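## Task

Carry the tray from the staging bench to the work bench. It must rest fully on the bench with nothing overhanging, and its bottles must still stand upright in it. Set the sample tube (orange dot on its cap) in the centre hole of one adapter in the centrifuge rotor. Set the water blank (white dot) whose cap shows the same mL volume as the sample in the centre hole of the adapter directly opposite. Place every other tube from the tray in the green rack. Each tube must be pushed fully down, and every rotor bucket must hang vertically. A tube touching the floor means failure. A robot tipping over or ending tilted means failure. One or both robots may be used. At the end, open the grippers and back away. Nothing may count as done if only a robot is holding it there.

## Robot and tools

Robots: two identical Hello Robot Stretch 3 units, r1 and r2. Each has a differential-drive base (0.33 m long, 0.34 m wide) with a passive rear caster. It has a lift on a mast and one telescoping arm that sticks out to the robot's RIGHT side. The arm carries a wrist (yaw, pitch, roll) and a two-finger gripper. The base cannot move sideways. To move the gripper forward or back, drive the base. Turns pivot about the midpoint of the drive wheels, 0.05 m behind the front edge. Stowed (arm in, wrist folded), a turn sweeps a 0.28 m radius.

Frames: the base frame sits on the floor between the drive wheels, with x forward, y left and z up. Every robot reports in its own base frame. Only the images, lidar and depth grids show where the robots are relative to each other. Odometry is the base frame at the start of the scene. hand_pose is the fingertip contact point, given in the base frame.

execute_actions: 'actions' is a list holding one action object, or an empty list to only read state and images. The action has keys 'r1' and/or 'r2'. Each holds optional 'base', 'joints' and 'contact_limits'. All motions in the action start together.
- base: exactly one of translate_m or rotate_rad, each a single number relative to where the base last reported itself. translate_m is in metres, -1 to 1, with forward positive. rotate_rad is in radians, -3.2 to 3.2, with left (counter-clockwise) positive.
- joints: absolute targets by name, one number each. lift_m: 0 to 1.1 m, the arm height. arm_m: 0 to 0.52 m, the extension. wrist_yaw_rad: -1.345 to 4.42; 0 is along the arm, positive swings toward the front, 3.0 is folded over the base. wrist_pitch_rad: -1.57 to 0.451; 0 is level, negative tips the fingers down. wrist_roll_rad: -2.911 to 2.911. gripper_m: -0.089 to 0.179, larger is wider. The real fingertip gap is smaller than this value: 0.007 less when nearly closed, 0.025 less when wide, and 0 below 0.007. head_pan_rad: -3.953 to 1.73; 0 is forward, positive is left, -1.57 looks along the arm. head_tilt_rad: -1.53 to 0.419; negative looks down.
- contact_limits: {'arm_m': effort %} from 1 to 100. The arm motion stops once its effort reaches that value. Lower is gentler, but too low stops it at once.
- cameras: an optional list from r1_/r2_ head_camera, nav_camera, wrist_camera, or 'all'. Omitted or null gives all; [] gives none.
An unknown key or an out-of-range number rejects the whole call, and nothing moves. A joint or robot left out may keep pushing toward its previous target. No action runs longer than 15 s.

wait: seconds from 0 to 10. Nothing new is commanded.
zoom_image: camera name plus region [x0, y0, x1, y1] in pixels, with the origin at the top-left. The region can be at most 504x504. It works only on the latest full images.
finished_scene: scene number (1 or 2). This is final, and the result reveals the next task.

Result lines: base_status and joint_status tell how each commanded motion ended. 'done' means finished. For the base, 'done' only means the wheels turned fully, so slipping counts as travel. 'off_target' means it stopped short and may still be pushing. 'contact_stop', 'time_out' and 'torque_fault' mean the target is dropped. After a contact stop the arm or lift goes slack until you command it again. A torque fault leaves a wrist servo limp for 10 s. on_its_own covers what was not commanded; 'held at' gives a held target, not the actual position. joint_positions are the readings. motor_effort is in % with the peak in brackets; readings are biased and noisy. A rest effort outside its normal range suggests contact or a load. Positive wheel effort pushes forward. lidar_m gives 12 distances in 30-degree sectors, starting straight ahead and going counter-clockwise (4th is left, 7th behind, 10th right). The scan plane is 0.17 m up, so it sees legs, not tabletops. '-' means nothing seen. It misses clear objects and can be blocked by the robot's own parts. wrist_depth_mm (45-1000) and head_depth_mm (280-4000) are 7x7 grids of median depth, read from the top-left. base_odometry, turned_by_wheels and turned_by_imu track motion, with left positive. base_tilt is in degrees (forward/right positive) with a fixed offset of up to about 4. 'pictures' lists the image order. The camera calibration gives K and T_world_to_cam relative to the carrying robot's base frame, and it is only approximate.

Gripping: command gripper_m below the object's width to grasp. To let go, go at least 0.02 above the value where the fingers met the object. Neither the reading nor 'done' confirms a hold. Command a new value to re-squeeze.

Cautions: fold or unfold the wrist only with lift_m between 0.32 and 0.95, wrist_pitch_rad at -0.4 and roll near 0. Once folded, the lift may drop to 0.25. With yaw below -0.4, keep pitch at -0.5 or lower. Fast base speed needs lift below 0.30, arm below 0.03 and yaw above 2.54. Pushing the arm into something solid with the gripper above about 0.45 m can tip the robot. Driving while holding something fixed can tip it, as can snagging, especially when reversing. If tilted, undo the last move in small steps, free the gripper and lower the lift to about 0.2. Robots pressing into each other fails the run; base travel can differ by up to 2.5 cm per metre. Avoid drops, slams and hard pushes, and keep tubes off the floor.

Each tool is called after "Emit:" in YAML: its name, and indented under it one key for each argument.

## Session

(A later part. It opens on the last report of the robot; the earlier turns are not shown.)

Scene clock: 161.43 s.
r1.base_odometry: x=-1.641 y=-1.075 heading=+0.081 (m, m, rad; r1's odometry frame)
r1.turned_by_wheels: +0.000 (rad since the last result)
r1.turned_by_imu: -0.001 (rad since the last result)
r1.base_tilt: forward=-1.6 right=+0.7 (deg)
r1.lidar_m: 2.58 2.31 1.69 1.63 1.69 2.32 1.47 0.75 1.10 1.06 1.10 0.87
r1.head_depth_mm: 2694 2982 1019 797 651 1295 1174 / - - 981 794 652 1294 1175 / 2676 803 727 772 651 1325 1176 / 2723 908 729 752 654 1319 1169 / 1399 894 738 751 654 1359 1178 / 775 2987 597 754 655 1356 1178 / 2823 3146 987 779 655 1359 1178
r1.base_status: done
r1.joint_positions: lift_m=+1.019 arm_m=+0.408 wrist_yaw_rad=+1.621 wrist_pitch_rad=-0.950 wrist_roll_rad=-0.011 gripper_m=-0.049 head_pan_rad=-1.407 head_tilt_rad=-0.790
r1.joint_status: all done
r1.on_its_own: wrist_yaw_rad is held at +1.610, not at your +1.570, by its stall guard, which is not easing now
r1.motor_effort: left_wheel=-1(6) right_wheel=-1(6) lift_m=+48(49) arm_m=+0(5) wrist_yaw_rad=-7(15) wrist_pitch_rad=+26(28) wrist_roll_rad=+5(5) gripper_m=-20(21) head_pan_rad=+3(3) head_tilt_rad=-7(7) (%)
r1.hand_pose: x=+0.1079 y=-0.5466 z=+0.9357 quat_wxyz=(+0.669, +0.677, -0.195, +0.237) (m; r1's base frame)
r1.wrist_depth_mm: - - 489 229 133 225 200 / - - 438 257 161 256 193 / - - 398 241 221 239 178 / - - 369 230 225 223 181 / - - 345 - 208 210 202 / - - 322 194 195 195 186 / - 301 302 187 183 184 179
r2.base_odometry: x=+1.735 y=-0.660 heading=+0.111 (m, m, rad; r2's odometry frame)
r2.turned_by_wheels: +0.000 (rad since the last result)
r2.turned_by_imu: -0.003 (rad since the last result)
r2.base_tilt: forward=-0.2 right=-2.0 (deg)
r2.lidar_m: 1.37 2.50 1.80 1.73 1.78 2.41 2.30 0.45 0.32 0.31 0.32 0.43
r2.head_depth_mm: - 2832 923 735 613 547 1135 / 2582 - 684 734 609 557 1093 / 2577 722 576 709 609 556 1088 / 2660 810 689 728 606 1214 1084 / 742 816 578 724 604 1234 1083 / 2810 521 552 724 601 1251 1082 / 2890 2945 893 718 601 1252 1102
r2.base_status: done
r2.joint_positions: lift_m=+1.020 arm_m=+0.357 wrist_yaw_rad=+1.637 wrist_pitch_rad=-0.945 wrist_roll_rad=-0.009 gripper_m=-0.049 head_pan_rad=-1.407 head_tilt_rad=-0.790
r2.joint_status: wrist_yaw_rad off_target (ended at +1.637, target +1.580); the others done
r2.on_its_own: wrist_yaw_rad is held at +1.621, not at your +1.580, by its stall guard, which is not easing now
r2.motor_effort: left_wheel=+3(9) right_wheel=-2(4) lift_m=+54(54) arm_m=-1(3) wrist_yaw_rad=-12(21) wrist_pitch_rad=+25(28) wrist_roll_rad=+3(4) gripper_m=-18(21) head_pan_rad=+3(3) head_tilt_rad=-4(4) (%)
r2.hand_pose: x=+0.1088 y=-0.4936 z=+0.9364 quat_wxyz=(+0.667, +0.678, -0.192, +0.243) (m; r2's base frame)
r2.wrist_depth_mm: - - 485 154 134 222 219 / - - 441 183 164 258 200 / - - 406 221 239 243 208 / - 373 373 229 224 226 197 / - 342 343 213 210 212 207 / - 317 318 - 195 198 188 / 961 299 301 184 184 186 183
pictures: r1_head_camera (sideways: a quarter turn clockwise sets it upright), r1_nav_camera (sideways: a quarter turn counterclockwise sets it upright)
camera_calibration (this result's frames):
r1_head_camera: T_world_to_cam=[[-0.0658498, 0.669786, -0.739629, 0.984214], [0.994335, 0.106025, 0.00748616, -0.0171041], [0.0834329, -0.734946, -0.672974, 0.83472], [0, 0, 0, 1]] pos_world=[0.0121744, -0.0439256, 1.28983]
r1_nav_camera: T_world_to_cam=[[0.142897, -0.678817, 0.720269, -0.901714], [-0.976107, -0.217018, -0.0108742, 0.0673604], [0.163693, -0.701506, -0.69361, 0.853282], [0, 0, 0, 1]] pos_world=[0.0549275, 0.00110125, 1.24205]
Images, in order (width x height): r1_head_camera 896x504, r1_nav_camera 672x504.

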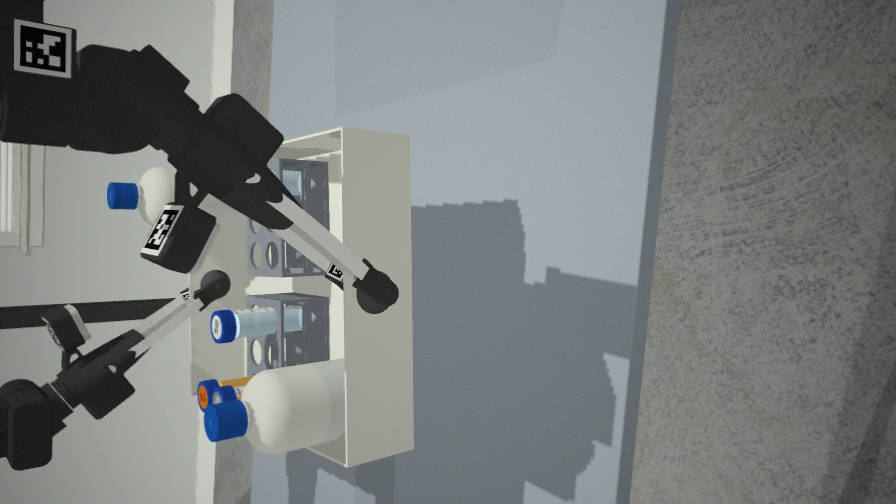

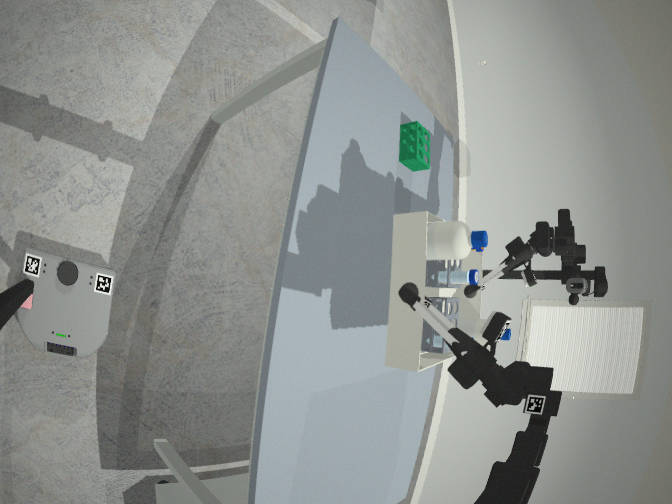

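Emit:
execute_actions:
  actions:
    - {"r1":{"joints":{"lift_m":0.9}},"r2":{"joints":{"lift_m":0.9}}}
  cameras: []

Emit:
execute_actions:
  actions:
    - {"r1":{"joints":{"lift_m":0.884}},"r2":{"joints":{"lift_m":0.884}}}
  cameras: []

Emit:
execute_actions:
  actions:
    - {"r1":{"joints":{"gripper_m":0.05}},"r2":{"joints":{"gripper_m":0.05}}}
  cameras: []

Emit:
execute_actions:
  actions:
    - {"r1":{"joints":{"lift_m":1.09}},"r2":{"joints":{"lift_m":1.09}}}
  cameras: []

Emit:
execute_actions:
  actions:
    - {"r1":{"base":{"translate_m":-0.9},"joints":{"arm_m":0.0,"head_pan_rad":-2.0,"head_tilt_rad":-0.7,"wrist_yaw_rad":1.57}},"r2":{"joints":{"arm_m":0.2,"wrist_yaw_rad":0,"wrist_pitch_rad":-1.0,"head_pan_rad":-1.57}}}

Scene clock: 169.67 s.
r1.base_odometry: x=-1.641 y=-1.075 heading=+0.081 (m, m, rad; r1's odometry frame)
r1.turned_by_wheels: +0.000 (rad since the last result)
r1.turned_by_imu: -0.001 (rad since the last result)
r1.base_tilt: forward=-1.5 right=+0.7 (deg)
r1.lidar_m: 2.59 2.31 1.70 1.63 1.70 2.32 1.47 0.75 1.10 1.06 1.10 0.87
r1.head_depth_mm: 2663 2845 983 795 651 1297 1177 / 2686 2926 962 798 652 1295 1176 / 2708 2978 874 711 655 1328 1177 / 2760 3032 952 728 654 1325 1174 / 2702 1598 912 728 655 1361 1177 / 938 3007 824 679 655 1360 1177 / 2740 3168 1025 801 658 1355 1180
r1.base_status: not commanded
r1.joint_positions: lift_m=+0.900 arm_m=+0.408 wrist_yaw_rad=+1.621 wrist_pitch_rad=-0.949 wrist_roll_rad=-0.011 gripper_m=-0.049 head_pan_rad=-1.407 head_tilt_rad=-0.790
r1.joint_status: all done
r1.on_its_own: wrist_yaw_rad is held at +1.610, not at your +1.570, by its stall guard, which is not easing now
r1.motor_effort: left_wheel=-1(1) right_wheel=+0(1) lift_m=+37(41) arm_m=+0(1) wrist_yaw_rad=-8(8) wrist_pitch_rad=+26(26) wrist_roll_rad=+5(6) gripper_m=-20(22) head_pan_rad=+3(4) head_tilt_rad=-6(5) (%)
r1.hand_pose: x=+0.1080 y=-0.5466 z=+0.8163 quat_wxyz=(+0.669, +0.677, -0.195, +0.237) (m; r1's base frame)
r1.wrist_depth_mm: - - 302 230 133 226 201 / - - 278 257 161 255 194 / - 259 255 240 220 239 178 / - 237 239 230 224 223 182 / - 221 222 - 207 209 203 / 211 207 207 195 196 196 187 / 194 195 196 187 183 184 179
r2.base_odometry: x=+1.735 y=-0.660 heading=+0.111 (m, m, rad; r2's odometry frame)
r2.turned_by_wheels: +0.000 (rad since the last result)
r2.turned_by_imu: +0.000 (rad since the last result)
r2.base_tilt: forward=-0.1 right=-1.9 (deg)
r2.lidar_m: 1.38 2.51 1.81 1.73 1.78 2.41 2.30 0.45 0.32 0.31 0.32 0.43
r2.head_depth_mm: 2564 - 908 734 611 547 1133 / 2582 2852 - 714 611 556 1092 / 2658 2888 825 672 609 557 1090 / 2664 2884 825 676 606 1209 1085 / 2633 907 779 669 605 1235 1084 / 719 2964 840 667 602 1251 1083 / 2877 2928 898 719 600 1246 1099
r2.base_status: not commanded
r2.joint_positions: lift_m=+0.900 arm_m=+0.357 wrist_yaw_rad=+1.637 wrist_pitch_rad=-0.945 wrist_roll_rad=-0.009 gripper_m=-0.049 head_pan_rad=-1.407 head_tilt_rad=-0.790
r2.joint_status: all done
r2.on_its_own: wrist_yaw_rad is held at +1.621, not at your +1.580, by its stall guard, which is not easing now; wrist_yaw_rad is at rest, and its effort (-13) is outside its rest range (-12 to +12)
r2.motor_effort: left_wheel=+3(3) right_wheel=-2(2) lift_m=+39(45) arm_m=-1(1) wrist_yaw_rad=-13(13) wrist_pitch_rad=+26(25) wrist_roll_rad=+3(3) gripper_m=-18(19) head_pan_rad=+3(3) head_tilt_rad=-3(4) (%)
r2.hand_pose: x=+0.1088 y=-0.4936 z=+0.8168 quat_wxyz=(+0.667, +0.678, -0.192, +0.243) (m; r2's base frame)
r2.wrist_depth_mm: - 315 315 155 134 225 215 / - 279 285 184 165 256 199 / 260 257 260 221 238 245 206 / 235 237 239 231 226 225 198 / 217 220 222 212 211 211 207 / 204 204 207 - 197 196 190 / 192 192 192 186 182 184 181
pictures: none
No camera images: the call's "cameras" was empty. Leave "cameras" out to get every camera's image.

Scene clock: 170.57 s.
r1.base_odometry: x=-1.641 y=-1.075 heading=+0.081 (m, m, rad; r1's odometry frame)
r1.turned_by_wheels: +0.000 (rad since the last result)
r1.turned_by_imu: +0.000 (rad since the last result)
r1.base_tilt: forward=-1.7 right=+0.7 (deg)
r1.lidar_m: 2.59 2.32 1.69 1.63 1.69 2.32 1.47 0.75 1.10 1.06 1.10 0.87
r1.head_depth_mm: 2668 2871 980 795 652 1295 1177 / 2668 2920 947 796 653 1299 1173 / 2728 2991 883 716 652 1329 1173 / 2745 3046 960 720 653 1323 1174 / 2633 1606 962 794 655 1362 1176 / 962 878 965 689 654 1355 1180 / 2758 3181 1032 802 657 1351 1177
r1.base_status: not commanded
r1.joint_positions: lift_m=+0.884 arm_m=+0.408 wrist_yaw_rad=+1.624 wrist_pitch_rad=-0.932 wrist_roll_rad=-0.007 gripper_m=-0.049 head_pan_rad=-1.407 head_tilt_rad=-0.790
r1.joint_status: all done
r1.on_its_own: wrist_yaw_rad is held at +1.610, not at your +1.570, by its stall guard, which is not easing now
r1.motor_effort: left_wheel=-3(3) right_wheel=+4(3) lift_m=+28(38) arm_m=+0(0) wrist_yaw_rad=-10(10) wrist_pitch_rad=+17(26) wrist_roll_rad=+4(5) gripper_m=-21(21) head_pan_rad=+2(3) head_tilt_rad=-7(7) (%)
r1.hand_pose: x=+0.1118 y=-0.5460 z=+0.8028 quat_wxyz=(+0.666, +0.676, -0.201, +0.242) (m; r1's base frame)
r1.wrist_depth_mm: - - 291 230 132 220 201 / - 273 266 256 158 254 193 / - 243 243 237 207 240 181 / - 224 225 226 224 224 182 / 981 209 209 - 208 209 204 / 197 194 195 192 194 196 186 / 184 183 184 183 183 183 178
r2.base_odometry: x=+1.735 y=-0.660 heading=+0.111 (m, m, rad; r2's odometry frame)
r2.turned_by_wheels: +0.000 (rad since the last result)
r2.turned_by_imu: +0.000 (rad since the last result)
r2.base_tilt: forward=+0.0 right=-2.1 (deg)
r2.lidar_m: 1.37 2.51 1.80 1.73 1.79 2.41 2.31 0.45 0.32 0.31 0.32 0.43
r2.head_depth_mm: 2577 2755 895 737 611 547 1136 / 2588 2873 - 714 610 556 1092 / 2644 2873 825 674 610 557 1091 / 2665 2905 873 689 607 1214 1091 / 2683 847 837 669 603 1235 1081 / 729 2855 870 675 603 1257 1082 / 2844 2943 896 720 600 1253 1099
r2.base_status: not commanded
r2.joint_positions: lift_m=+0.884 arm_m=+0.357 wrist_yaw_rad=+1.637 wrist_pitch_rad=-0.926 wrist_roll_rad=-0.008 gripper_m=-0.049 head_pan_rad=-1.407 head_tilt_rad=-0.790
r2.joint_status: all done
r2.on_its_own: wrist_yaw_rad is held at +1.621, not at your +1.580, by its stall guard, which is not easing now; wrist_yaw_rad is at rest, and its effort (-13) is outside its rest range (-12 to +12)
r2.motor_effort: left_wheel=-1(3) right_wheel=+3(3) lift_m=+26(38) arm_m=-1(1) wrist_yaw_rad=-13(12) wrist_pitch_rad=+15(26) wrist_roll_rad=+3(3) gripper_m=-19(19) head_pan_rad=+3(3) head_tilt_rad=-3(3) (%)
r2.hand_pose: x=+0.1130 y=-0.4933 z=+0.8037 quat_wxyz=(+0.664, +0.677, -0.199, +0.248) (m; r2's base frame)
r2.wrist_depth_mm: - 301 303 158 135 224 219 / - 269 274 184 164 254 201 / 246 249 251 215 214 245 193 / 223 226 229 225 229 230 204 / 207 209 211 212 212 213 201 / 193 194 196 - 197 198 183 / 180 180 183 182 183 185 181
pictures: none
No camera images: the call's "cameras" was empty. Leave "cameras" out to get every camera's image.

Scene clock: 172.07 s.
r1.base_odometry: x=-1.641 y=-1.075 heading=+0.081 (m, m, rad; r1's odometry frame)
r1.turned_by_wheels: +0.000 (rad since the last result)
r1.turned_by_imu: +0.000 (rad since the last result)
r1.base_tilt: forward=-1.6 right=+0.6 (deg)
r1.lidar_m: 2.58 2.31 1.69 1.63 1.70 2.32 1.47 0.74 1.10 1.06 1.10 0.87
r1.head_depth_mm: 2682 2917 981 794 651 1295 1173 / 2697 2959 944 794 652 1294 1171 / 2699 3001 884 715 654 1328 1174 / 2731 3055 948 718 654 1322 1175 / 2701 2953 963 796 655 1362 1175 / 960 876 965 692 655 1362 1179 / 2779 3151 1033 801 657 1359 1183
r1.base_status: not commanded
r1.joint_positions: lift_m=+0.884 arm_m=+0.408 wrist_yaw_rad=+1.613 wrist_pitch_rad=-0.912 wrist_roll_rad=-0.003 gripper_m=+0.050 head_pan_rad=-1.407 head_tilt_rad=-0.790
r1.joint_status: all done
r1.on_its_own: wrist_yaw_rad is held at +1.610, not at your +1.570, by its stall guard, which is not easing now
r1.motor_effort: left_wheel=-2(3) right_wheel=+2(4) lift_m=+28(29) arm_m=+1(0) wrist_yaw_rad=-2(10) wrist_pitch_rad=+6(16) wrist_roll_rad=+1(4) gripper_m=+0(80) head_pan_rad=+3(3) head_tilt_rad=-7(7) (%)
r1.hand_pose: x=+0.1162 y=-0.5474 z=+0.8055 quat_wxyz=(+0.665, +0.673, -0.213, +0.243) (m; r1's base frame)
r1.wrist_depth_mm: - - 301 190 130 219 211 / - 283 272 180 157 253 197 / - 249 249 223 212 245 183 / - 230 230 227 228 226 179 / 980 212 215 210 214 212 202 / 200 198 194 196 197 198 172 / 185 185 185 183 184 185 179
r2.base_odometry: x=+1.735 y=-0.660 heading=+0.111 (m, m, rad; r2's odometry frame)
r2.turned_by_wheels: +0.000 (rad since the last result)
r2.turned_by_imu: +0.000 (rad since the last result)
r2.base_tilt: forward=+0.0 right=-1.8 (deg)
r2.lidar_m: 1.37 2.50 1.81 1.73 1.78 2.41 2.30 0.45 0.32 0.31 0.32 0.43
r2.head_depth_mm: 2561 2762 894 737 614 547 1130 / 2597 2858 - 712 610 556 1090 / 2662 2880 821 679 609 556 1091 / 2655 2886 871 673 606 1207 1090 / 2670 841 833 668 604 1226 1087 / 729 2841 838 676 602 1253 1083 / 2863 2949 897 718 600 1245 1100
r2.base_status: not commanded
r2.joint_positions: lift_m=+0.884 arm_m=+0.357 wrist_yaw_rad=+1.623 wrist_pitch_rad=-0.915 wrist_roll_rad=-0.005 gripper_m=+0.050 head_pan_rad=-1.407 head_tilt_rad=-0.790
r2.joint_status: all done
r2.on_its_own: wrist_yaw_rad is held at +1.621, not at your +1.580, by its stall guard, which is not easing now
r2.motor_effort: left_wheel=+0(2) right_wheel=+0(4) lift_m=+30(30) arm_m=-1(0) wrist_yaw_rad=-1(13) wrist_pitch_rad=+9(15) wrist_roll_rad=+2(3) gripper_m=+1(80) head_pan_rad=+3(3) head_tilt_rad=-4(4) (%)
r2.hand_pose: x=+0.1156 y=-0.4951 z=+0.8052 quat_wxyz=(+0.664, +0.674, -0.208, +0.246) (m; r2's base frame)
r2.wrist_depth_mm: - 309 311 154 135 223 220 / - 277 280 180 164 253 205 / 254 250 255 218 245 249 190 / 227 228 231 229 232 230 208 / 209 210 215 212 217 212 195 / 193 195 - 196 - 198 174 / 179 181 183 181 182 185 181
pictures: none
No camera images: the call's "cameras" was empty. Leave "cameras" out to get every camera's image.

Scene clock: 174.77 s.
r1.base_odometry: x=-1.641 y=-1.075 heading=+0.081 (m, m, rad; r1's odometry frame)
r1.turned_by_wheels: +0.000 (rad since the last result)
r1.turned_by_imu: +0.000 (rad since the last result)
r1.base_tilt: forward=-1.7 right=+0.6 (deg)
r1.lidar_m: 2.59 2.30 1.69 1.63 1.69 2.32 1.47 0.75 1.10 1.06 1.10 0.87
r1.head_depth_mm: 2713 2989 1022 793 652 1294 1175 / - 2992 1022 795 653 1300 1175 / 2678 3050 878 792 654 1321 1172 / 2743 2993 960 794 654 1326 1176 / 1283 3013 953 724 655 1357 1173 / 2813 3122 967 690 654 1359 1178 / 2845 3144 1034 801 655 1357 1172
r1.base_status: not commanded
r1.joint_positions: lift_m=+1.090 arm_m=+0.408 wrist_yaw_rad=+1.613 wrist_pitch_rad=-0.912 wrist_roll_rad=-0.003 gripper_m=+0.050 head_pan_rad=-1.407 head_tilt_rad=-0.790
r1.joint_status: all done
r1.on_its_own: wrist_yaw_rad is held at +1.610, not at your +1.570, by its stall guard, which is not easing now
r1.motor_effort: left_wheel=-3(3) right_wheel=+1(1) lift_m=+41(43) arm_m=+0(0) wrist_yaw_rad=-3(2) wrist_pitch_rad=+6(6) wrist_roll_rad=+2(1) gripper_m=-1(0) head_pan_rad=+3(2) head_tilt_rad=-7(7) (%)
r1.hand_pose: x=+0.1163 y=-0.5474 z=+1.0111 quat_wxyz=(+0.665, +0.673, -0.213, +0.243) (m; r1's base frame)
r1.wrist_depth_mm: - - - 600 595 607 621 / - - - 549 549 554 554 / - - 519 502 504 504 510 / - - 466 366 397 362 415 / - - 444 411 403 377 413 / - - 389 398 387 380 397 / - - 371 369 369 330 376
r2.base_odometry: x=+1.735 y=-0.660 heading=+0.111 (m, m, rad; r2's odometry frame)
r2.turned_by_wheels: +0.000 (rad since the last result)
r2.turned_by_imu: +0.000 (rad since the last result)
r2.base_tilt: forward=-0.1 right=-1.9 (deg)
r2.lidar_m: 1.37 2.51 1.81 1.73 1.79 2.41 2.30 0.45 0.32 0.31 0.32 0.43
r2.head_depth_mm: 2601 2831 925 737 612 546 1138 / - 2879 920 714 610 557 1094 / 2709 818 778 686 608 555 1090 / 2559 2904 777 686 607 1205 1087 / 2721 2966 834 669 605 1231 1086 / 2811 2946 841 673 603 1254 1081 / 2843 2959 895 718 600 1252 1100
r2.base_status: not commanded
r2.joint_positions: lift_m=+1.090 arm_m=+0.357 wrist_yaw_rad=+1.623 wrist_pitch_rad=-0.914 wrist_roll_rad=-0.005 gripper_m=+0.050 head_pan_rad=-1.407 head_tilt_rad=-0.790
r2.joint_status: all done
r2.on_its_own: wrist_yaw_rad is held at +1.621, not at your +1.580, by its stall guard, which is not easing now
r2.motor_effort: left_wheel=+0(0) right_wheel=+0(0) lift_m=+45(49) arm_m=-1(1) wrist_yaw_rad=-1(2) wrist_pitch_rad=+8(9) wrist_roll_rad=+2(2) gripper_m=+1(1) head_pan_rad=+3(4) head_tilt_rad=-4(4) (%)
r2.hand_pose: x=+0.1157 y=-0.4951 z=+1.0108 quat_wxyz=(+0.664, +0.674, -0.209, +0.247) (m; r2's base frame)
r2.wrist_depth_mm: - - 643 635 641 645 - / - - 560 584 573 583 615 / - - 506 518 518 525 520 / - - 455 304 415 404 440 / - 432 433 405 407 423 421 / - 398 - 398 - 386 401 / - 366 360 366 364 311 372
pictures: none
No camera images: the call's "cameras" was empty. Leave "cameras" out to get every camera's image.

Scene clock: 184.73 s.
r1.base_odometry: x=-2.538 y=-1.147 heading=+0.081 (m, m, rad; r1's odometry frame)
r1.turned_by_wheels: +0.000 (rad since the last result)
r1.turned_by_imu: -0.004 (rad since the last result)
r1.base_tilt: forward=-1.7 right=+0.5 (deg)
r1.lidar_m: 1.73 2.32 1.70 1.63 1.69 1.88 1.81 0.54 0.39 0.38 0.47 1.50
r1.head_depth_mm: - - 2540 812 777 907 1164 / - - 2834 841 726 822 1059 / - - 2787 925 690 761 915 / - - 1098 - 662 697 807 / - - - - 630 681 732 / - - - - - - 697 / - - - - - - 677
r1.base_status: done
r1.joint_positions: lift_m=+1.090 arm_m=+0.002 wrist_yaw_rad=+1.572 wrist_pitch_rad=-0.912 wrist_roll_rad=-0.002 gripper_m=+0.050 head_pan_rad=-1.993 head_tilt_rad=-0.705
r1.joint_status: all done
joint sent to its limit — the command would take r1.arm_m past its lower limit, so that joint was sent only as far as its limit.
r1.motor_effort: left_wheel=-2(5) right_wheel=+1(1) lift_m=+41(40) arm_m=-4(4) wrist_yaw_rad=-2(0) wrist_pitch_rad=+6(6) wrist_roll_rad=+1(2) gripper_m=+1(2) head_pan_rad=-3(33) head_tilt_rad=+3(18) (%)
r1.hand_pose: x=+0.1165 y=-0.1470 z=+1.0111 quat_wxyz=(+0.669, +0.669, -0.227, +0.230) (m; r1's base frame)
r1.wrist_depth_mm: - - - - - 621 620 / - - - - - 557 560 / - - - - - 507 510 / - - - - - 477 465 / - - - - - 538 445 / - - - - - - - / - - - - - - -
r2.base_odometry: x=+1.735 y=-0.660 heading=+0.111 (m, m, rad; r2's odometry frame)
r2.turned_by_wheels: +0.000 (rad since the last result)
r2.turned_by_imu: +0.000 (rad since the last result)
r2.base_tilt: forward=+0.0 right=-1.9 (deg)
r2.lidar_m: 1.37 2.51 1.81 1.73 1.78 2.41 2.30 0.45 0.32 0.31 0.32 0.43
r2.head_depth_mm: 2772 2902 922 735 613 1218 1093 / - 2907 918 734 609 1220 1092 / - - 884 712 608 1214 1089 / 2642 2854 774 680 606 1209 1086 / 2675 2877 795 686 604 1204 1085 / 2685 2866 795 666 603 1208 1083 / 2663 2899 762 641 601 1201 1080
r2.base_status: not commanded
r2.joint_positions: lift_m=+1.090 arm_m=+0.200 wrist_yaw_rad=+0.002 wrist_pitch_rad=-1.003 wrist_roll_rad=-0.003 gripper_m=+0.050 head_pan_rad=-1.563 head_tilt_rad=-0.790
r2.joint_status: all done
r2.motor_effort: left_wheel=+0(0) right_wheel=-1(1) lift_m=+45(45) arm_m=-4(4) wrist_yaw_rad=-1(0) wrist_pitch_rad=+2(8) wrist_roll_rad=+2(2) gripper_m=+1(0) head_pan_rad=-3(15) head_tilt_rad=-5(5) (%)
r2.hand_pose: x=-0.0214 y=-0.4629 z=+0.9995 quat_wxyz=(+0.622, +0.341, -0.618, -0.339) (m; r2's base frame)
r2.wrist_depth_mm: 522 506 489 548 565 570 582 / 428 493 410 506 504 524 530 / 399 403 411 460 477 434 479 / 311 430 425 439 447 436 445 / 284 391 410 411 414 417 421 / 365 373 - 383 - 389 392 / 352 358 354 364 359 369 373
pictures: r1_head_camera (sideways: a quarter turn clockwise sets it upright), r1_nav_camera (sideways: a quarter turn counterclockwise sets it upright), r1_wrist_camera, r2_head_camera (sideways: a quarter turn clockwise sets it upright), r2_nav_camera (sideways: a quarter turn counterclockwise sets it upright), r2_wrist_camera
camera_calibration (this result's frames):
r1_head_camera: T_world_to_cam=[[0.288554, 0.534521, -0.79437, 1.05341], [0.887471, -0.460697, 0.0123761, -0.0228195], [-0.359349, -0.708552, -0.607308, 0.752002], [0, 0, 0, 1]] pos_world=[-0.0134816, -0.0407472, 1.29377]
r1_nav_camera: T_world_to_cam=[[-0.229997, -0.586088, 0.776919, -0.973274], [-0.933606, 0.358248, -0.00612878, 0.0609241], [-0.274738, -0.726746, -0.629571, 0.772659], [0, 0, 0, 1]] pos_world=[0.0453076, -0.0307237, 1.24297]
r1_wrist_camera: T_world_to_cam=[[0.0463398, -0.998801, 0.015754, -0.171736], [-0.896201, -0.0485353, -0.440985, 0.568346], [0.441221, 0.0063164, -0.897376, 1.02076], [0, 0, 0, 1]] pos_world=[0.0669317, -0.150392, 1.16934]
r2_head_camera: T_world_to_cam=[[-0.0478147, 0.705719, -0.706876, 0.937323], [0.998597, 0.0498936, -0.0177354, 0.0235327], [0.0227524, -0.706733, -0.707115, 0.875593], [0, 0, 0, 1]] pos_world=[0.00139626, -0.0438509, 1.28213]
r2_nav_camera: T_world_to_cam=[[0.0215198, -0.67477, 0.737715, -0.915773], [-0.999352, 0.00677981, 0.0353534, 0.0209224], [-0.0288569, -0.737997, -0.674186, 0.846993], [0, 0, 0, 1]] pos_world=[0.0650578, 0.00700052, 1.24587]
r2_wrist_camera: T_world_to_cam=[[-0.999713, 0.0155126, 0.0182534, -0.0317002], [0.00631686, 0.905744, -0.423779, 0.882974], [-0.0231069, -0.423542, -0.905582, 0.867603], [0, 0, 0, 1]] pos_world=[-0.0172212, -0.431791, 1.16045]
Images, in order (width x height): r1_head_camera 896x504, r1_nav_camera 672x504, r1_wrist_camera 644x364, r2_head_camera 896x504, r2_nav_camera 672x504, r2_wrist_camera 644x364.

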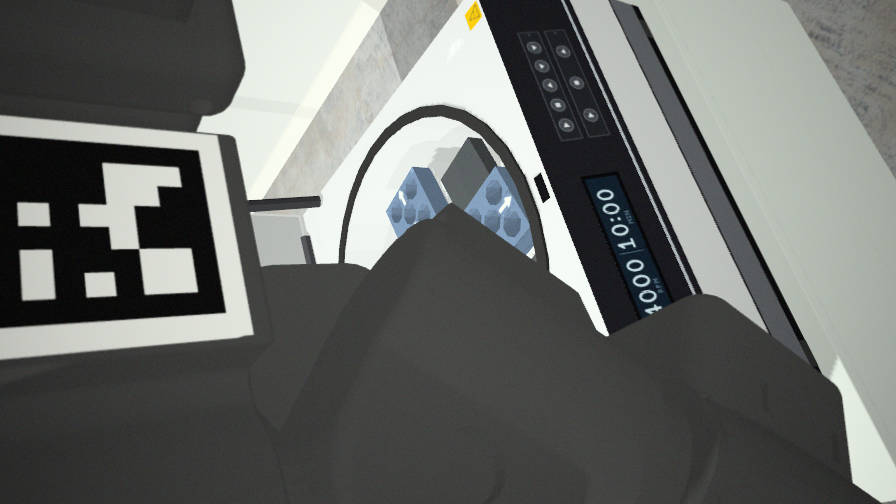

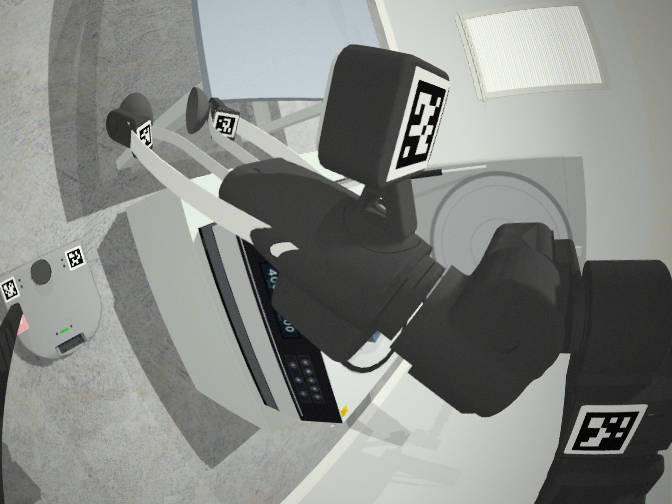

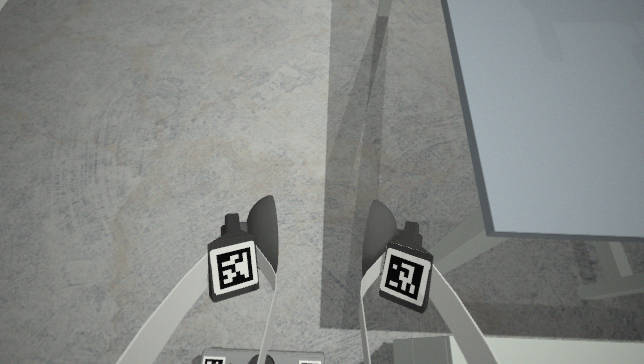

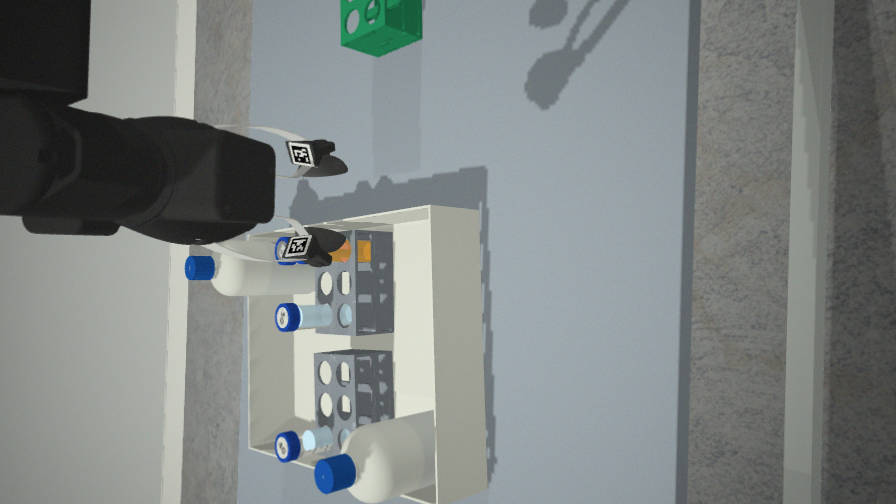

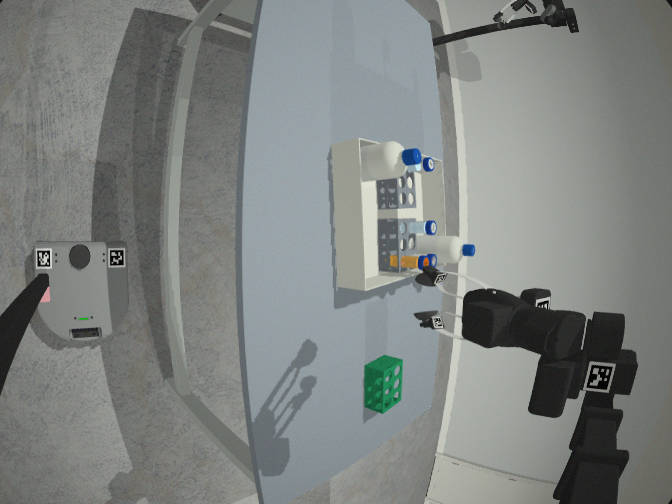

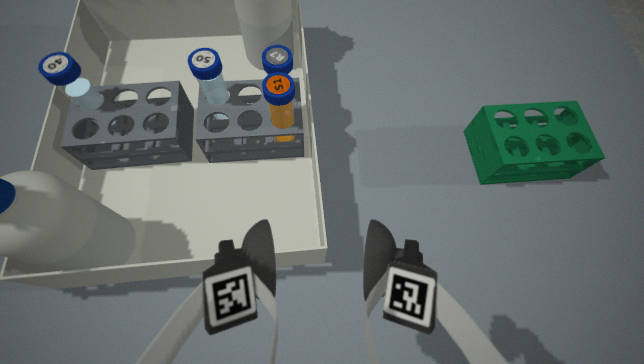

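Emit:
execute_actions:
  actions:
    - {"r1":{"base":{"translate_m":-0.36},"joints":{"arm_m":0.25,"head_pan_rad":-1.57,"wrist_yaw_rad":0,"wrist_pitch_rad":-1.0}},"r2":{"base":{"translate_m":0.29},"joints":{"arm_m":0.452,"gripper_m":0.07}}}
  cameras: ["r1_wrist_camera","r1_head_camera"]

Emit:
execute_actions:
  actions:
    - {"r2":{"joints":{"lift_m":1.0}}}
  cameras: ["r2_wrist_camera","r2_head_camera"]

Scene clock: 199.63 s.
r1.base_odometry: x=-2.897 y=-1.176 heading=+0.081 (m, m, rad; r1's odometry frame)
r1.turned_by_wheels: +0.000 (rad since the last result)
r1.turned_by_imu: -0.002 (rad since the last result)
r1.base_tilt: forward=-1.8 right=+0.8 (deg)
r1.lidar_m: 2.08 2.32 1.70 1.63 1.69 1.51 1.45 1.51 0.39 0.38 0.39 0.53
r1.head_depth_mm: 2761 3051 2942 2166 1711 799 747 / - 3125 2966 1935 645 640 739 / - 923 994 886 647 637 727 / - - - 876 646 632 722 / 801 896 1001 910 698 629 718 / 800 890 991 927 734 625 716 / 793 887 977 891 651 620 714
r1.base_status: done
r1.joint_positions: lift_m=+1.090 arm_m=+0.250 wrist_yaw_rad=+0.002 wrist_pitch_rad=-1.006 wrist_roll_rad=-0.001 gripper_m=+0.050 head_pan_rad=-1.577 head_tilt_rad=-0.705
r1.joint_status: all done
r1.motor_effort: left_wheel=-2(6) right_wheel=+1(2) lift_m=+41(41) arm_m=+5(4) wrist_yaw_rad=-1(2) wrist_pitch_rad=+3(3) wrist_roll_rad=+1(1) gripper_m=+0(1) head_pan_rad=+3(27) head_tilt_rad=+2(4) (%)
r1.hand_pose: x=-0.0214 y=-0.5114 z=+0.9992 quat_wxyz=(+0.620, +0.342, -0.618, -0.340) (m; r1's base frame)
r1.wrist_depth_mm: 788 477 524 523 482 - - / - 502 500 520 456 - - / 422 462 470 462 450 - - / 384 441 446 450 412 - - / 359 430 434 437 365 - - / 339 340 343 344 344 - - / 330 329 330 328 329 - -
r2.base_odometry: x=+2.023 y=-0.628 heading=+0.111 (m, m, rad; r2's odometry frame)
r2.turned_by_wheels: +0.000 (rad since the last result)
r2.turned_by_imu: -0.001 (rad since the last result)
r2.base_tilt: forward=+0.0 right=-1.8 (deg)
r2.lidar_m: 1.35 2.52 1.81 1.74 1.80 2.42 2.59 0.44 0.32 0.30 0.31 0.42
r2.head_depth_mm: 2646 2905 816 677 613 559 1095 / 2659 2945 850 674 610 557 1096 / 2780 2861 787 636 608 1214 1071 / 2651 2876 894 708 607 1211 1087 / 2651 2869 905 725 605 1209 1084 / 2672 2894 902 721 603 1206 1082 / 2669 2865 896 718 601 1202 1081
r2.base_status: done
r2.joint_positions: lift_m=+1.090 arm_m=+0.452 wrist_yaw_rad=+0.000 wrist_pitch_rad=-1.003 wrist_roll_rad=-0.003 gripper_m=+0.070 head_pan_rad=-1.563 head_tilt_rad=-0.790
r2.joint_status: all done
r2.motor_effort: left_wheel=+0(8) right_wheel=-1(3) lift_m=+46(46) arm_m=+4(2) wrist_yaw_rad=-1(2) wrist_pitch_rad=+2(2) wrist_roll_rad=+1(2) gripper_m=+1(74) head_pan_rad=-2(2) head_tilt_rad=-3(5) (%)
r2.hand_pose: x=-0.0216 y=-0.7140 z=+0.9995 quat_wxyz=(+0.621, +0.341, -0.619, -0.340) (m; r2's base frame)
r2.wrist_depth_mm: - - - - - - - / - - - - - - - / 453 461 469 476 480 473 483 / 424 430 433 419 426 327 440 / 399 406 413 408 411 403 419 / 375 373 378 385 - 335 338 / 356 352 356 306 326 314 288
pictures: r1_head_camera (sideways: a quarter turn clockwise sets it upright), r1_wrist_camera
camera_calibration (this result's frames):
r1_head_camera: T_world_to_cam=[[0.0479571, 0.605536, -0.794372, 1.05487], [0.997949, -0.0627997, 0.0123762, -0.0234936], [-0.0423921, -0.793336, -0.607306, 0.750066], [0, 0, 0, 1]] pos_world=[0.00465346, -0.045185, 1.29377]
r1_wrist_camera: T_world_to_cam=[[-0.998822, -0.0472553, 0.011043, -0.0600911], [-0.048096, 0.933637, -0.354978, 0.856364], [0.00646439, -0.35509, -0.93481, 0.916401], [0, 0, 0, 1]] pos_world=[-0.0247566, -0.476968, 1.16131]
Images, in order (width x height): r1_head_camera 896x504, r1_wrist_camera 644x364.

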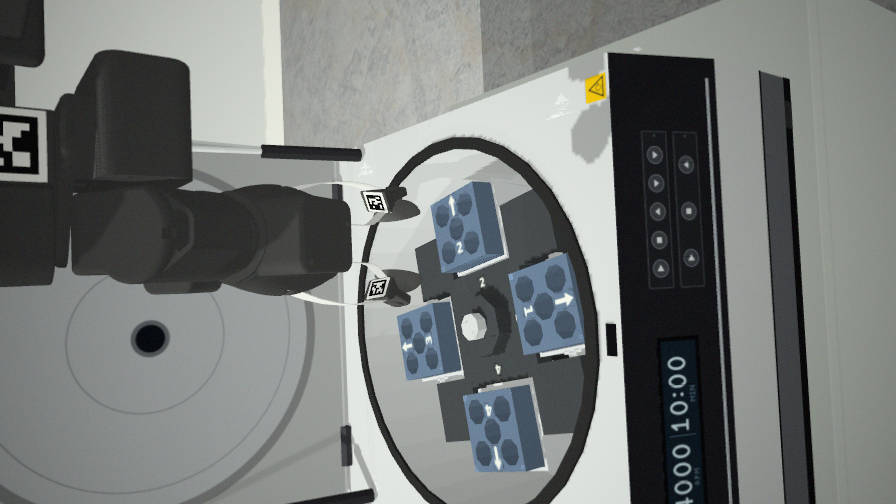

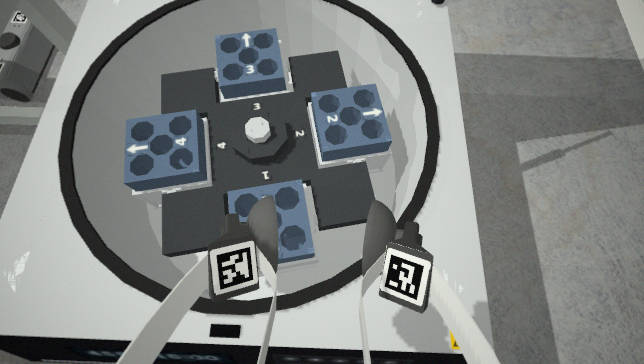

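Scene clock: 201.30 s.
r1.base_odometry: x=-2.897 y=-1.176 heading=+0.081 (m, m, rad; r1's odometry frame)
r1.turned_by_wheels: +0.000 (rad since the last result)
r1.turned_by_imu: +0.000 (rad since the last result)
r1.base_tilt: forward=-1.7 right=+0.6 (deg)
r1.lidar_m: 2.08 2.32 1.69 1.63 1.69 1.51 1.45 1.51 0.39 0.38 0.39 0.53
r1.head_depth_mm: 2775 3066 2925 2160 1710 798 746 / - 3162 2974 1935 645 641 737 / - 921 992 886 647 636 731 / - - - 879 647 632 723 / 802 899 1002 912 695 629 718 / 798 894 993 929 733 626 716 / 794 885 981 894 650 621 716
r1.base_status: not commanded
r1.joint_positions: lift_m=+1.090 arm_m=+0.250 wrist_yaw_rad=+0.002 wrist_pitch_rad=-1.006 wrist_roll_rad=-0.001 gripper_m=+0.050 head_pan_rad=-1.577 head_tilt_rad=-0.705
r1.joint_status: not commanded
r1.motor_effort: left_wheel=-2(2) right_wheel=+1(0) lift_m=+41(40) arm_m=+5(5) wrist_yaw_rad=-1(1) wrist_pitch_rad=+3(3) wrist_roll_rad=+1(1) gripper_m=-1(0) head_pan_rad=+3(3) head_tilt_rad=+2(3) (%)
r1.hand_pose: x=-0.0214 y=-0.5114 z=+0.9992 quat_wxyz=(+0.620, +0.342, -0.618, -0.340) (m; r1's base frame)
r1.wrist_depth_mm: 797 476 519 526 482 - - / - 504 504 516 454 - - / 420 463 469 464 449 - - / 386 438 443 454 410 - - / 359 423 428 430 367 - - / 341 340 343 345 342 - - / 328 330 331 328 331 - -
r2.base_odometry: x=+2.023 y=-0.628 heading=+0.111 (m, m, rad; r2's odometry frame)
r2.turned_by_wheels: +0.000 (rad since the last result)
r2.turned_by_imu: +0.000 (rad since the last result)
r2.base_tilt: forward=-0.1 right=-2.0 (deg)
r2.lidar_m: 1.35 2.51 1.81 1.74 1.79 2.42 2.58 0.44 0.32 0.30 0.31 0.42
r2.head_depth_mm: - 2929 817 679 613 559 1098 / 2698 2897 853 674 610 557 1094 / - 2831 776 635 609 1221 1073 / 2659 2890 890 707 605 1213 1088 / 2679 2862 907 725 604 1206 1083 / 2660 2895 901 721 602 1203 1082 / 2667 2897 897 720 600 1202 1079
r2.base_status: not commanded
r2.joint_positions: lift_m=+1.000 arm_m=+0.452 wrist_yaw_rad=+0.000 wrist_pitch_rad=-1.003 wrist_roll_rad=-0.003 gripper_m=+0.070 head_pan_rad=-1.563 head_tilt_rad=-0.790
r2.joint_status: all done
r2.motor_effort: left_wheel=+1(1) right_wheel=-1(1) lift_m=+30(36) arm_m=+4(4) wrist_yaw_rad=-1(0) wrist_pitch_rad=+2(2) wrist_roll_rad=+1(1) gripper_m=+0(1) head_pan_rad=-2(2) head_tilt_rad=-3(3) (%)
r2.hand_pose: x=-0.0216 y=-0.7140 z=+0.9099 quat_wxyz=(+0.621, +0.341, -0.619, -0.340) (m; r2's base frame)
r2.wrist_depth_mm: - - - - - - - / 379 393 390 390 403 408 226 / 353 354 361 319 331 318 228 / 326 338 334 339 343 330 284 / 312 312 315 316 324 322 315 / 290 292 297 258 - 248 188 / 275 276 277 212 227 231 232
pictures: r2_head_camera (sideways: a quarter turn clockwise sets it upright), r2_wrist_camera
camera_calibration (this result's frames):
r2_head_camera: T_world_to_cam=[[-0.0476993, 0.705739, -0.706864, 0.937307], [0.998605, 0.0497306, -0.0177347, 0.0235317], [0.0226367, -0.706724, -0.707127, 0.875609], [0, 0, 0, 1]] pos_world=[0.00138908, -0.0438498, 1.28213]
r2_wrist_camera: T_world_to_cam=[[-0.999687, 0.017402, 0.0179517, -0.0247129], [0.00816147, 0.905818, -0.423588, 1.07233], [-0.0236322, -0.423309, -0.905677, 0.680398], [0, 0, 0, 1]] pos_world=[-0.0173776, -0.682886, 1.07089]
Images, in order (width x height): r2_head_camera 896x504, r2_wrist_camera 644x364.

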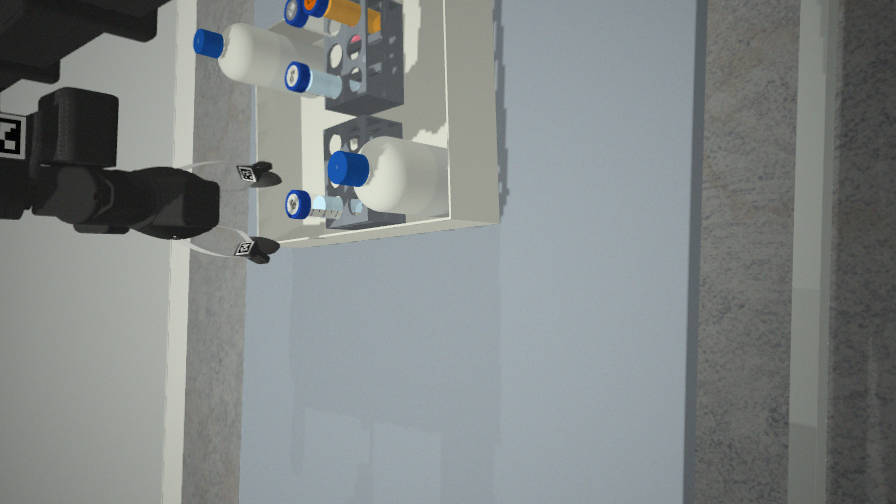

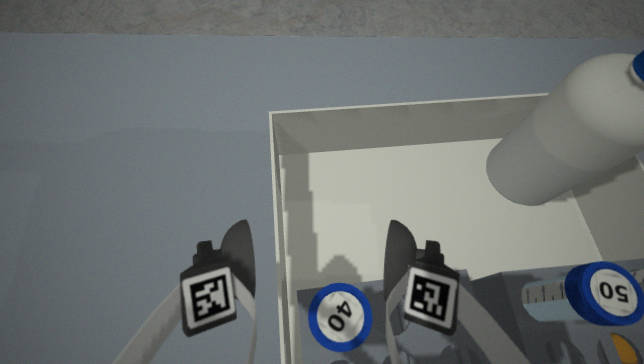

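Emit:
execute_actions:
  actions:
    - {"r2":{"base":{"translate_m":-0.011},"joints":{"arm_m":0.43}}}
  cameras: []

Emit:
execute_actions:
  actions:
    - {"r2":{"joints":{"lift_m":0.96}},"r1":{"base":{"translate_m":0.7},"joints":{"arm_m":0.01,"gripper_m":0.065}}}
  cameras: ["r2_wrist_camera","r2_head_camera"]

Scene clock: 210.97 s.
r1.base_odometry: x=-2.897 y=-1.176 heading=+0.081 (m, m, rad; r1's odometry frame)
r1.turned_by_wheels: +0.000 (rad since the last result)
r1.turned_by_imu: -0.001 (rad since the last result)
r1.base_tilt: forward=-1.6 right=+0.6 (deg)
r1.lidar_m: 2.08 2.31 1.69 1.63 1.69 1.51 1.45 1.50 0.39 0.38 0.39 0.53
r1.head_depth_mm: 2796 3083 2924 2151 1707 798 746 / - 3129 2924 1949 645 641 736 / - 920 990 888 646 637 727 / - - - 880 646 632 721 / 801 896 1000 911 695 628 716 / 797 890 989 929 735 625 717 / 795 885 983 894 651 622 716
r1.base_status: not commanded
r1.joint_positions: lift_m=+1.090 arm_m=+0.250 wrist_yaw_rad=+0.002 wrist_pitch_rad=-1.006 wrist_roll_rad=-0.001 gripper_m=+0.050 head_pan_rad=-1.577 head_tilt_rad=-0.705
r1.joint_status: not commanded
r1.motor_effort: left_wheel=-1(1) right_wheel=+0(1) lift_m=+42(41) arm_m=+5(5) wrist_yaw_rad=-2(2) wrist_pitch_rad=+3(3) wrist_roll_rad=+1(2) gripper_m=+0(0) head_pan_rad=+2(3) head_tilt_rad=+2(2) (%)
r1.hand_pose: x=-0.0214 y=-0.5114 z=+0.9992 quat_wxyz=(+0.620, +0.342, -0.618, -0.340) (m; r1's base frame)
r1.wrist_depth_mm: 795 472 518 522 484 - - / - 501 498 513 455 - - / 419 460 464 458 451 - - / 383 447 447 457 410 - - / 360 428 430 432 364 - - / 342 342 341 340 342 - - / 332 329 330 326 328 - -
r2.base_odometry: x=+2.012 y=-0.629 heading=+0.111 (m, m, rad; r2's odometry frame)
r2.turned_by_wheels: +0.000 (rad since the last result)
r2.turned_by_imu: +0.000 (rad since the last result)
r2.base_tilt: forward=-0.2 right=-2.0 (deg)
r2.lidar_m: 1.35 2.52 1.81 1.73 1.78 2.42 2.58 0.44 0.32 0.30 0.31 0.42
r2.head_depth_mm: - 2869 819 678 612 559 1094 / 2613 2943 845 675 611 559 1095 / - 2862 865 638 608 1218 1073 / 2663 2872 878 699 606 1207 1081 / 2651 2888 907 724 605 1210 1085 / 2634 2857 902 723 603 1204 1078 / 2670 2884 895 719 601 1204 1080
r2.base_status: done
r2.joint_positions: lift_m=+1.000 arm_m=+0.430 wrist_yaw_rad=+0.000 wrist_pitch_rad=-1.003 wrist_roll_rad=-0.003 gripper_m=+0.070 head_pan_rad=-1.563 head_tilt_rad=-0.790
r2.joint_status: all done
r2.motor_effort: left_wheel=+1(5) right_wheel=-1(4) lift_m=+30(30) arm_m=-4(5) wrist_yaw_rad=+0(1) wrist_pitch_rad=+2(2) wrist_roll_rad=+2(1) gripper_m=+1(1) head_pan_rad=-3(2) head_tilt_rad=-3(3) (%)
r2.hand_pose: x=-0.0216 y=-0.6929 z=+0.9099 quat_wxyz=(+0.621, +0.341, -0.619, -0.340) (m; r2's base frame)
r2.wrist_depth_mm: 412 429 427 431 430 - 433 / 383 386 392 396 403 318 224 / 354 357 366 354 356 294 252 / 331 333 335 337 340 334 303 / 308 313 314 317 324 323 260 / 291 295 288 184 - 241 239 / 273 275 272 229 253 252 233
pictures: none
No camera images: the call's "cameras" was empty. Leave "cameras" out to get every camera's image.

Scene clock: 219.10 s.
r1.base_odometry: x=-2.199 y=-1.120 heading=+0.081 (m, m, rad; r1's odometry frame)
r1.turned_by_wheels: +0.000 (rad since the last result)
r1.turned_by_imu: +0.001 (rad since the last result)
r1.base_tilt: forward=-1.7 right=+0.6 (deg)
r1.lidar_m: 3.14 2.31 1.69 1.63 1.69 2.24 2.16 0.54 0.46 0.41 1.10 1.39
r1.head_depth_mm: - - - - - 818 795 / - - - - - - 1101 / - - - - - - 853 / - 3066 - - - 609 1224 / 2680 2980 2961 898 730 617 1222 / 2672 2961 2970 898 712 618 1220 / 2644 2981 3019 902 712 619 1224
r1.base_status: done
r1.joint_positions: lift_m=+1.090 arm_m=+0.010 wrist_yaw_rad=+0.002 wrist_pitch_rad=-1.006 wrist_roll_rad=-0.001 gripper_m=+0.065 head_pan_rad=-1.577 head_tilt_rad=-0.705
r1.joint_status: all done
r1.motor_effort: left_wheel=-2(2) right_wheel=+1(4) lift_m=+40(41) arm_m=-4(4) wrist_yaw_rad=-1(2) wrist_pitch_rad=+3(3) wrist_roll_rad=+1(1) gripper_m=+1(59) head_pan_rad=+3(3) head_tilt_rad=+2(3) (%)
r1.hand_pose: x=-0.0214 y=-0.2720 z=+0.9991 quat_wxyz=(+0.620, +0.342, -0.618, -0.341) (m; r1's base frame)
r1.wrist_depth_mm: 530 531 521 532 807 634 485 / 489 495 490 494 766 639 450 / 458 460 465 461 705 622 432 / 439 441 442 441 657 619 461 / - - - - 701 628 626 / - - - - - - - / - - - - - - -
r2.base_odometry: x=+2.012 y=-0.629 heading=+0.111 (m, m, rad; r2's odometry frame)
r2.turned_by_wheels: +0.000 (rad since the last result)
r2.turned_by_imu: +0.000 (rad since the last result)
r2.base_tilt: forward=+0.0 right=-2.0 (deg)
r2.lidar_m: 1.35 2.51 1.81 1.73 1.79 2.41 2.58 0.44 0.32 0.30 0.31 0.42
r2.head_depth_mm: 2534 - 819 679 614 559 1095 / - 2911 844 676 610 557 1094 / - - 794 638 608 1214 1072 / 2649 2878 877 698 605 1208 1083 / 2642 2861 908 726 604 1209 1083 / 2669 2869 905 723 603 1203 1082 / 2652 2812 897 720 601 1200 1078
r2.base_status: not commanded
r2.joint_positions: lift_m=+0.960 arm_m=+0.430 wrist_yaw_rad=+0.000 wrist_pitch_rad=-1.003 wrist_roll_rad=-0.003 gripper_m=+0.070 head_pan_rad=-1.563 head_tilt_rad=-0.790
r2.joint_status: all done
r2.motor_effort: left_wheel=+1(1) right_wheel=-1(1) lift_m=+31(30) arm_m=-4(4) wrist_yaw_rad=-1(0) wrist_pitch_rad=+2(2) wrist_roll_rad=+2(2) gripper_m=+1(0) head_pan_rad=-2(2) head_tilt_rad=-4(4) (%)
r2.hand_pose: x=-0.0216 y=-0.6928 z=+0.8699 quat_wxyz=(+0.621, +0.341, -0.619, -0.340) (m; r2's base frame)
r2.wrist_depth_mm: 363 367 372 374 374 385 202 / 334 334 332 285 292 288 213 / 311 313 312 314 319 296 257 / 287 290 295 295 301 299 295 / 268 271 273 272 282 240 165 / 255 259 230 146 - 209 204 / 240 240 241 218 220 207 219
pictures: r2_head_camera (sideways: a quarter turn clockwise sets it upright), r2_wrist_camera
camera_calibration (this result's frames):
r2_head_camera: T_world_to_cam=[[-0.0476993, 0.705739, -0.706864, 0.937307], [0.998605, 0.0497306, -0.0177347, 0.0235317], [0.0226367, -0.706724, -0.707127, 0.875609], [0, 0, 0, 1]] pos_world=[0.00138908, -0.0438498, 1.28213]
r2_wrist_camera: T_world_to_cam=[[-0.999687, 0.0174017, 0.0179522, -0.0243627], [0.00816185, 0.905833, -0.423556, 1.03624], [-0.0236323, -0.423277, -0.905692, 0.653134], [0, 0, 0, 1]] pos_world=[-0.0173776, -0.66178, 1.03088]
Images, in order (width x height): r2_head_camera 896x504, r2_wrist_camera 644x364.

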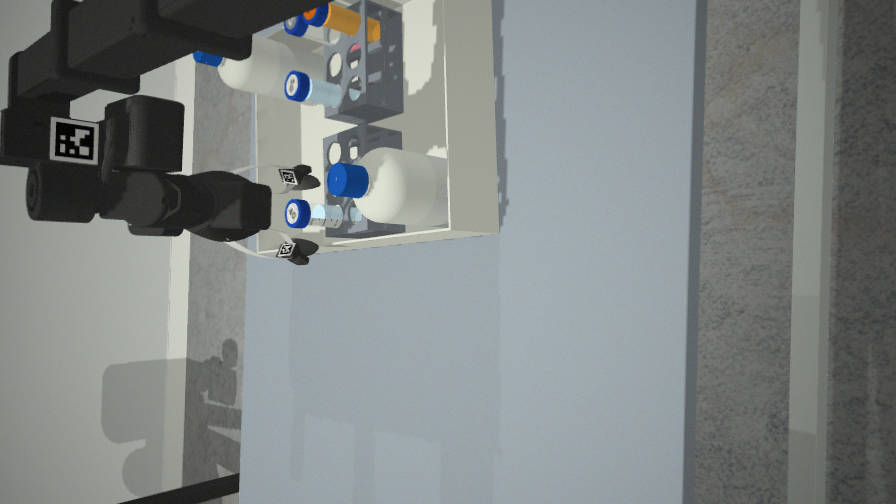

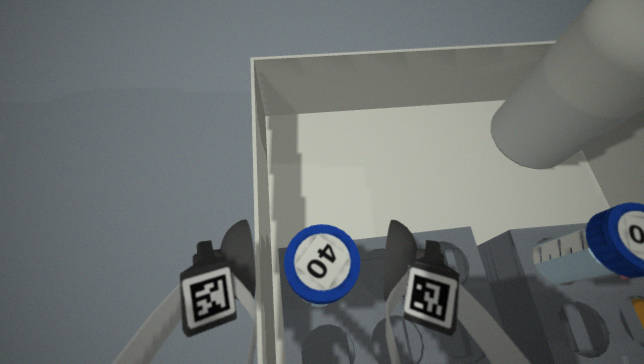

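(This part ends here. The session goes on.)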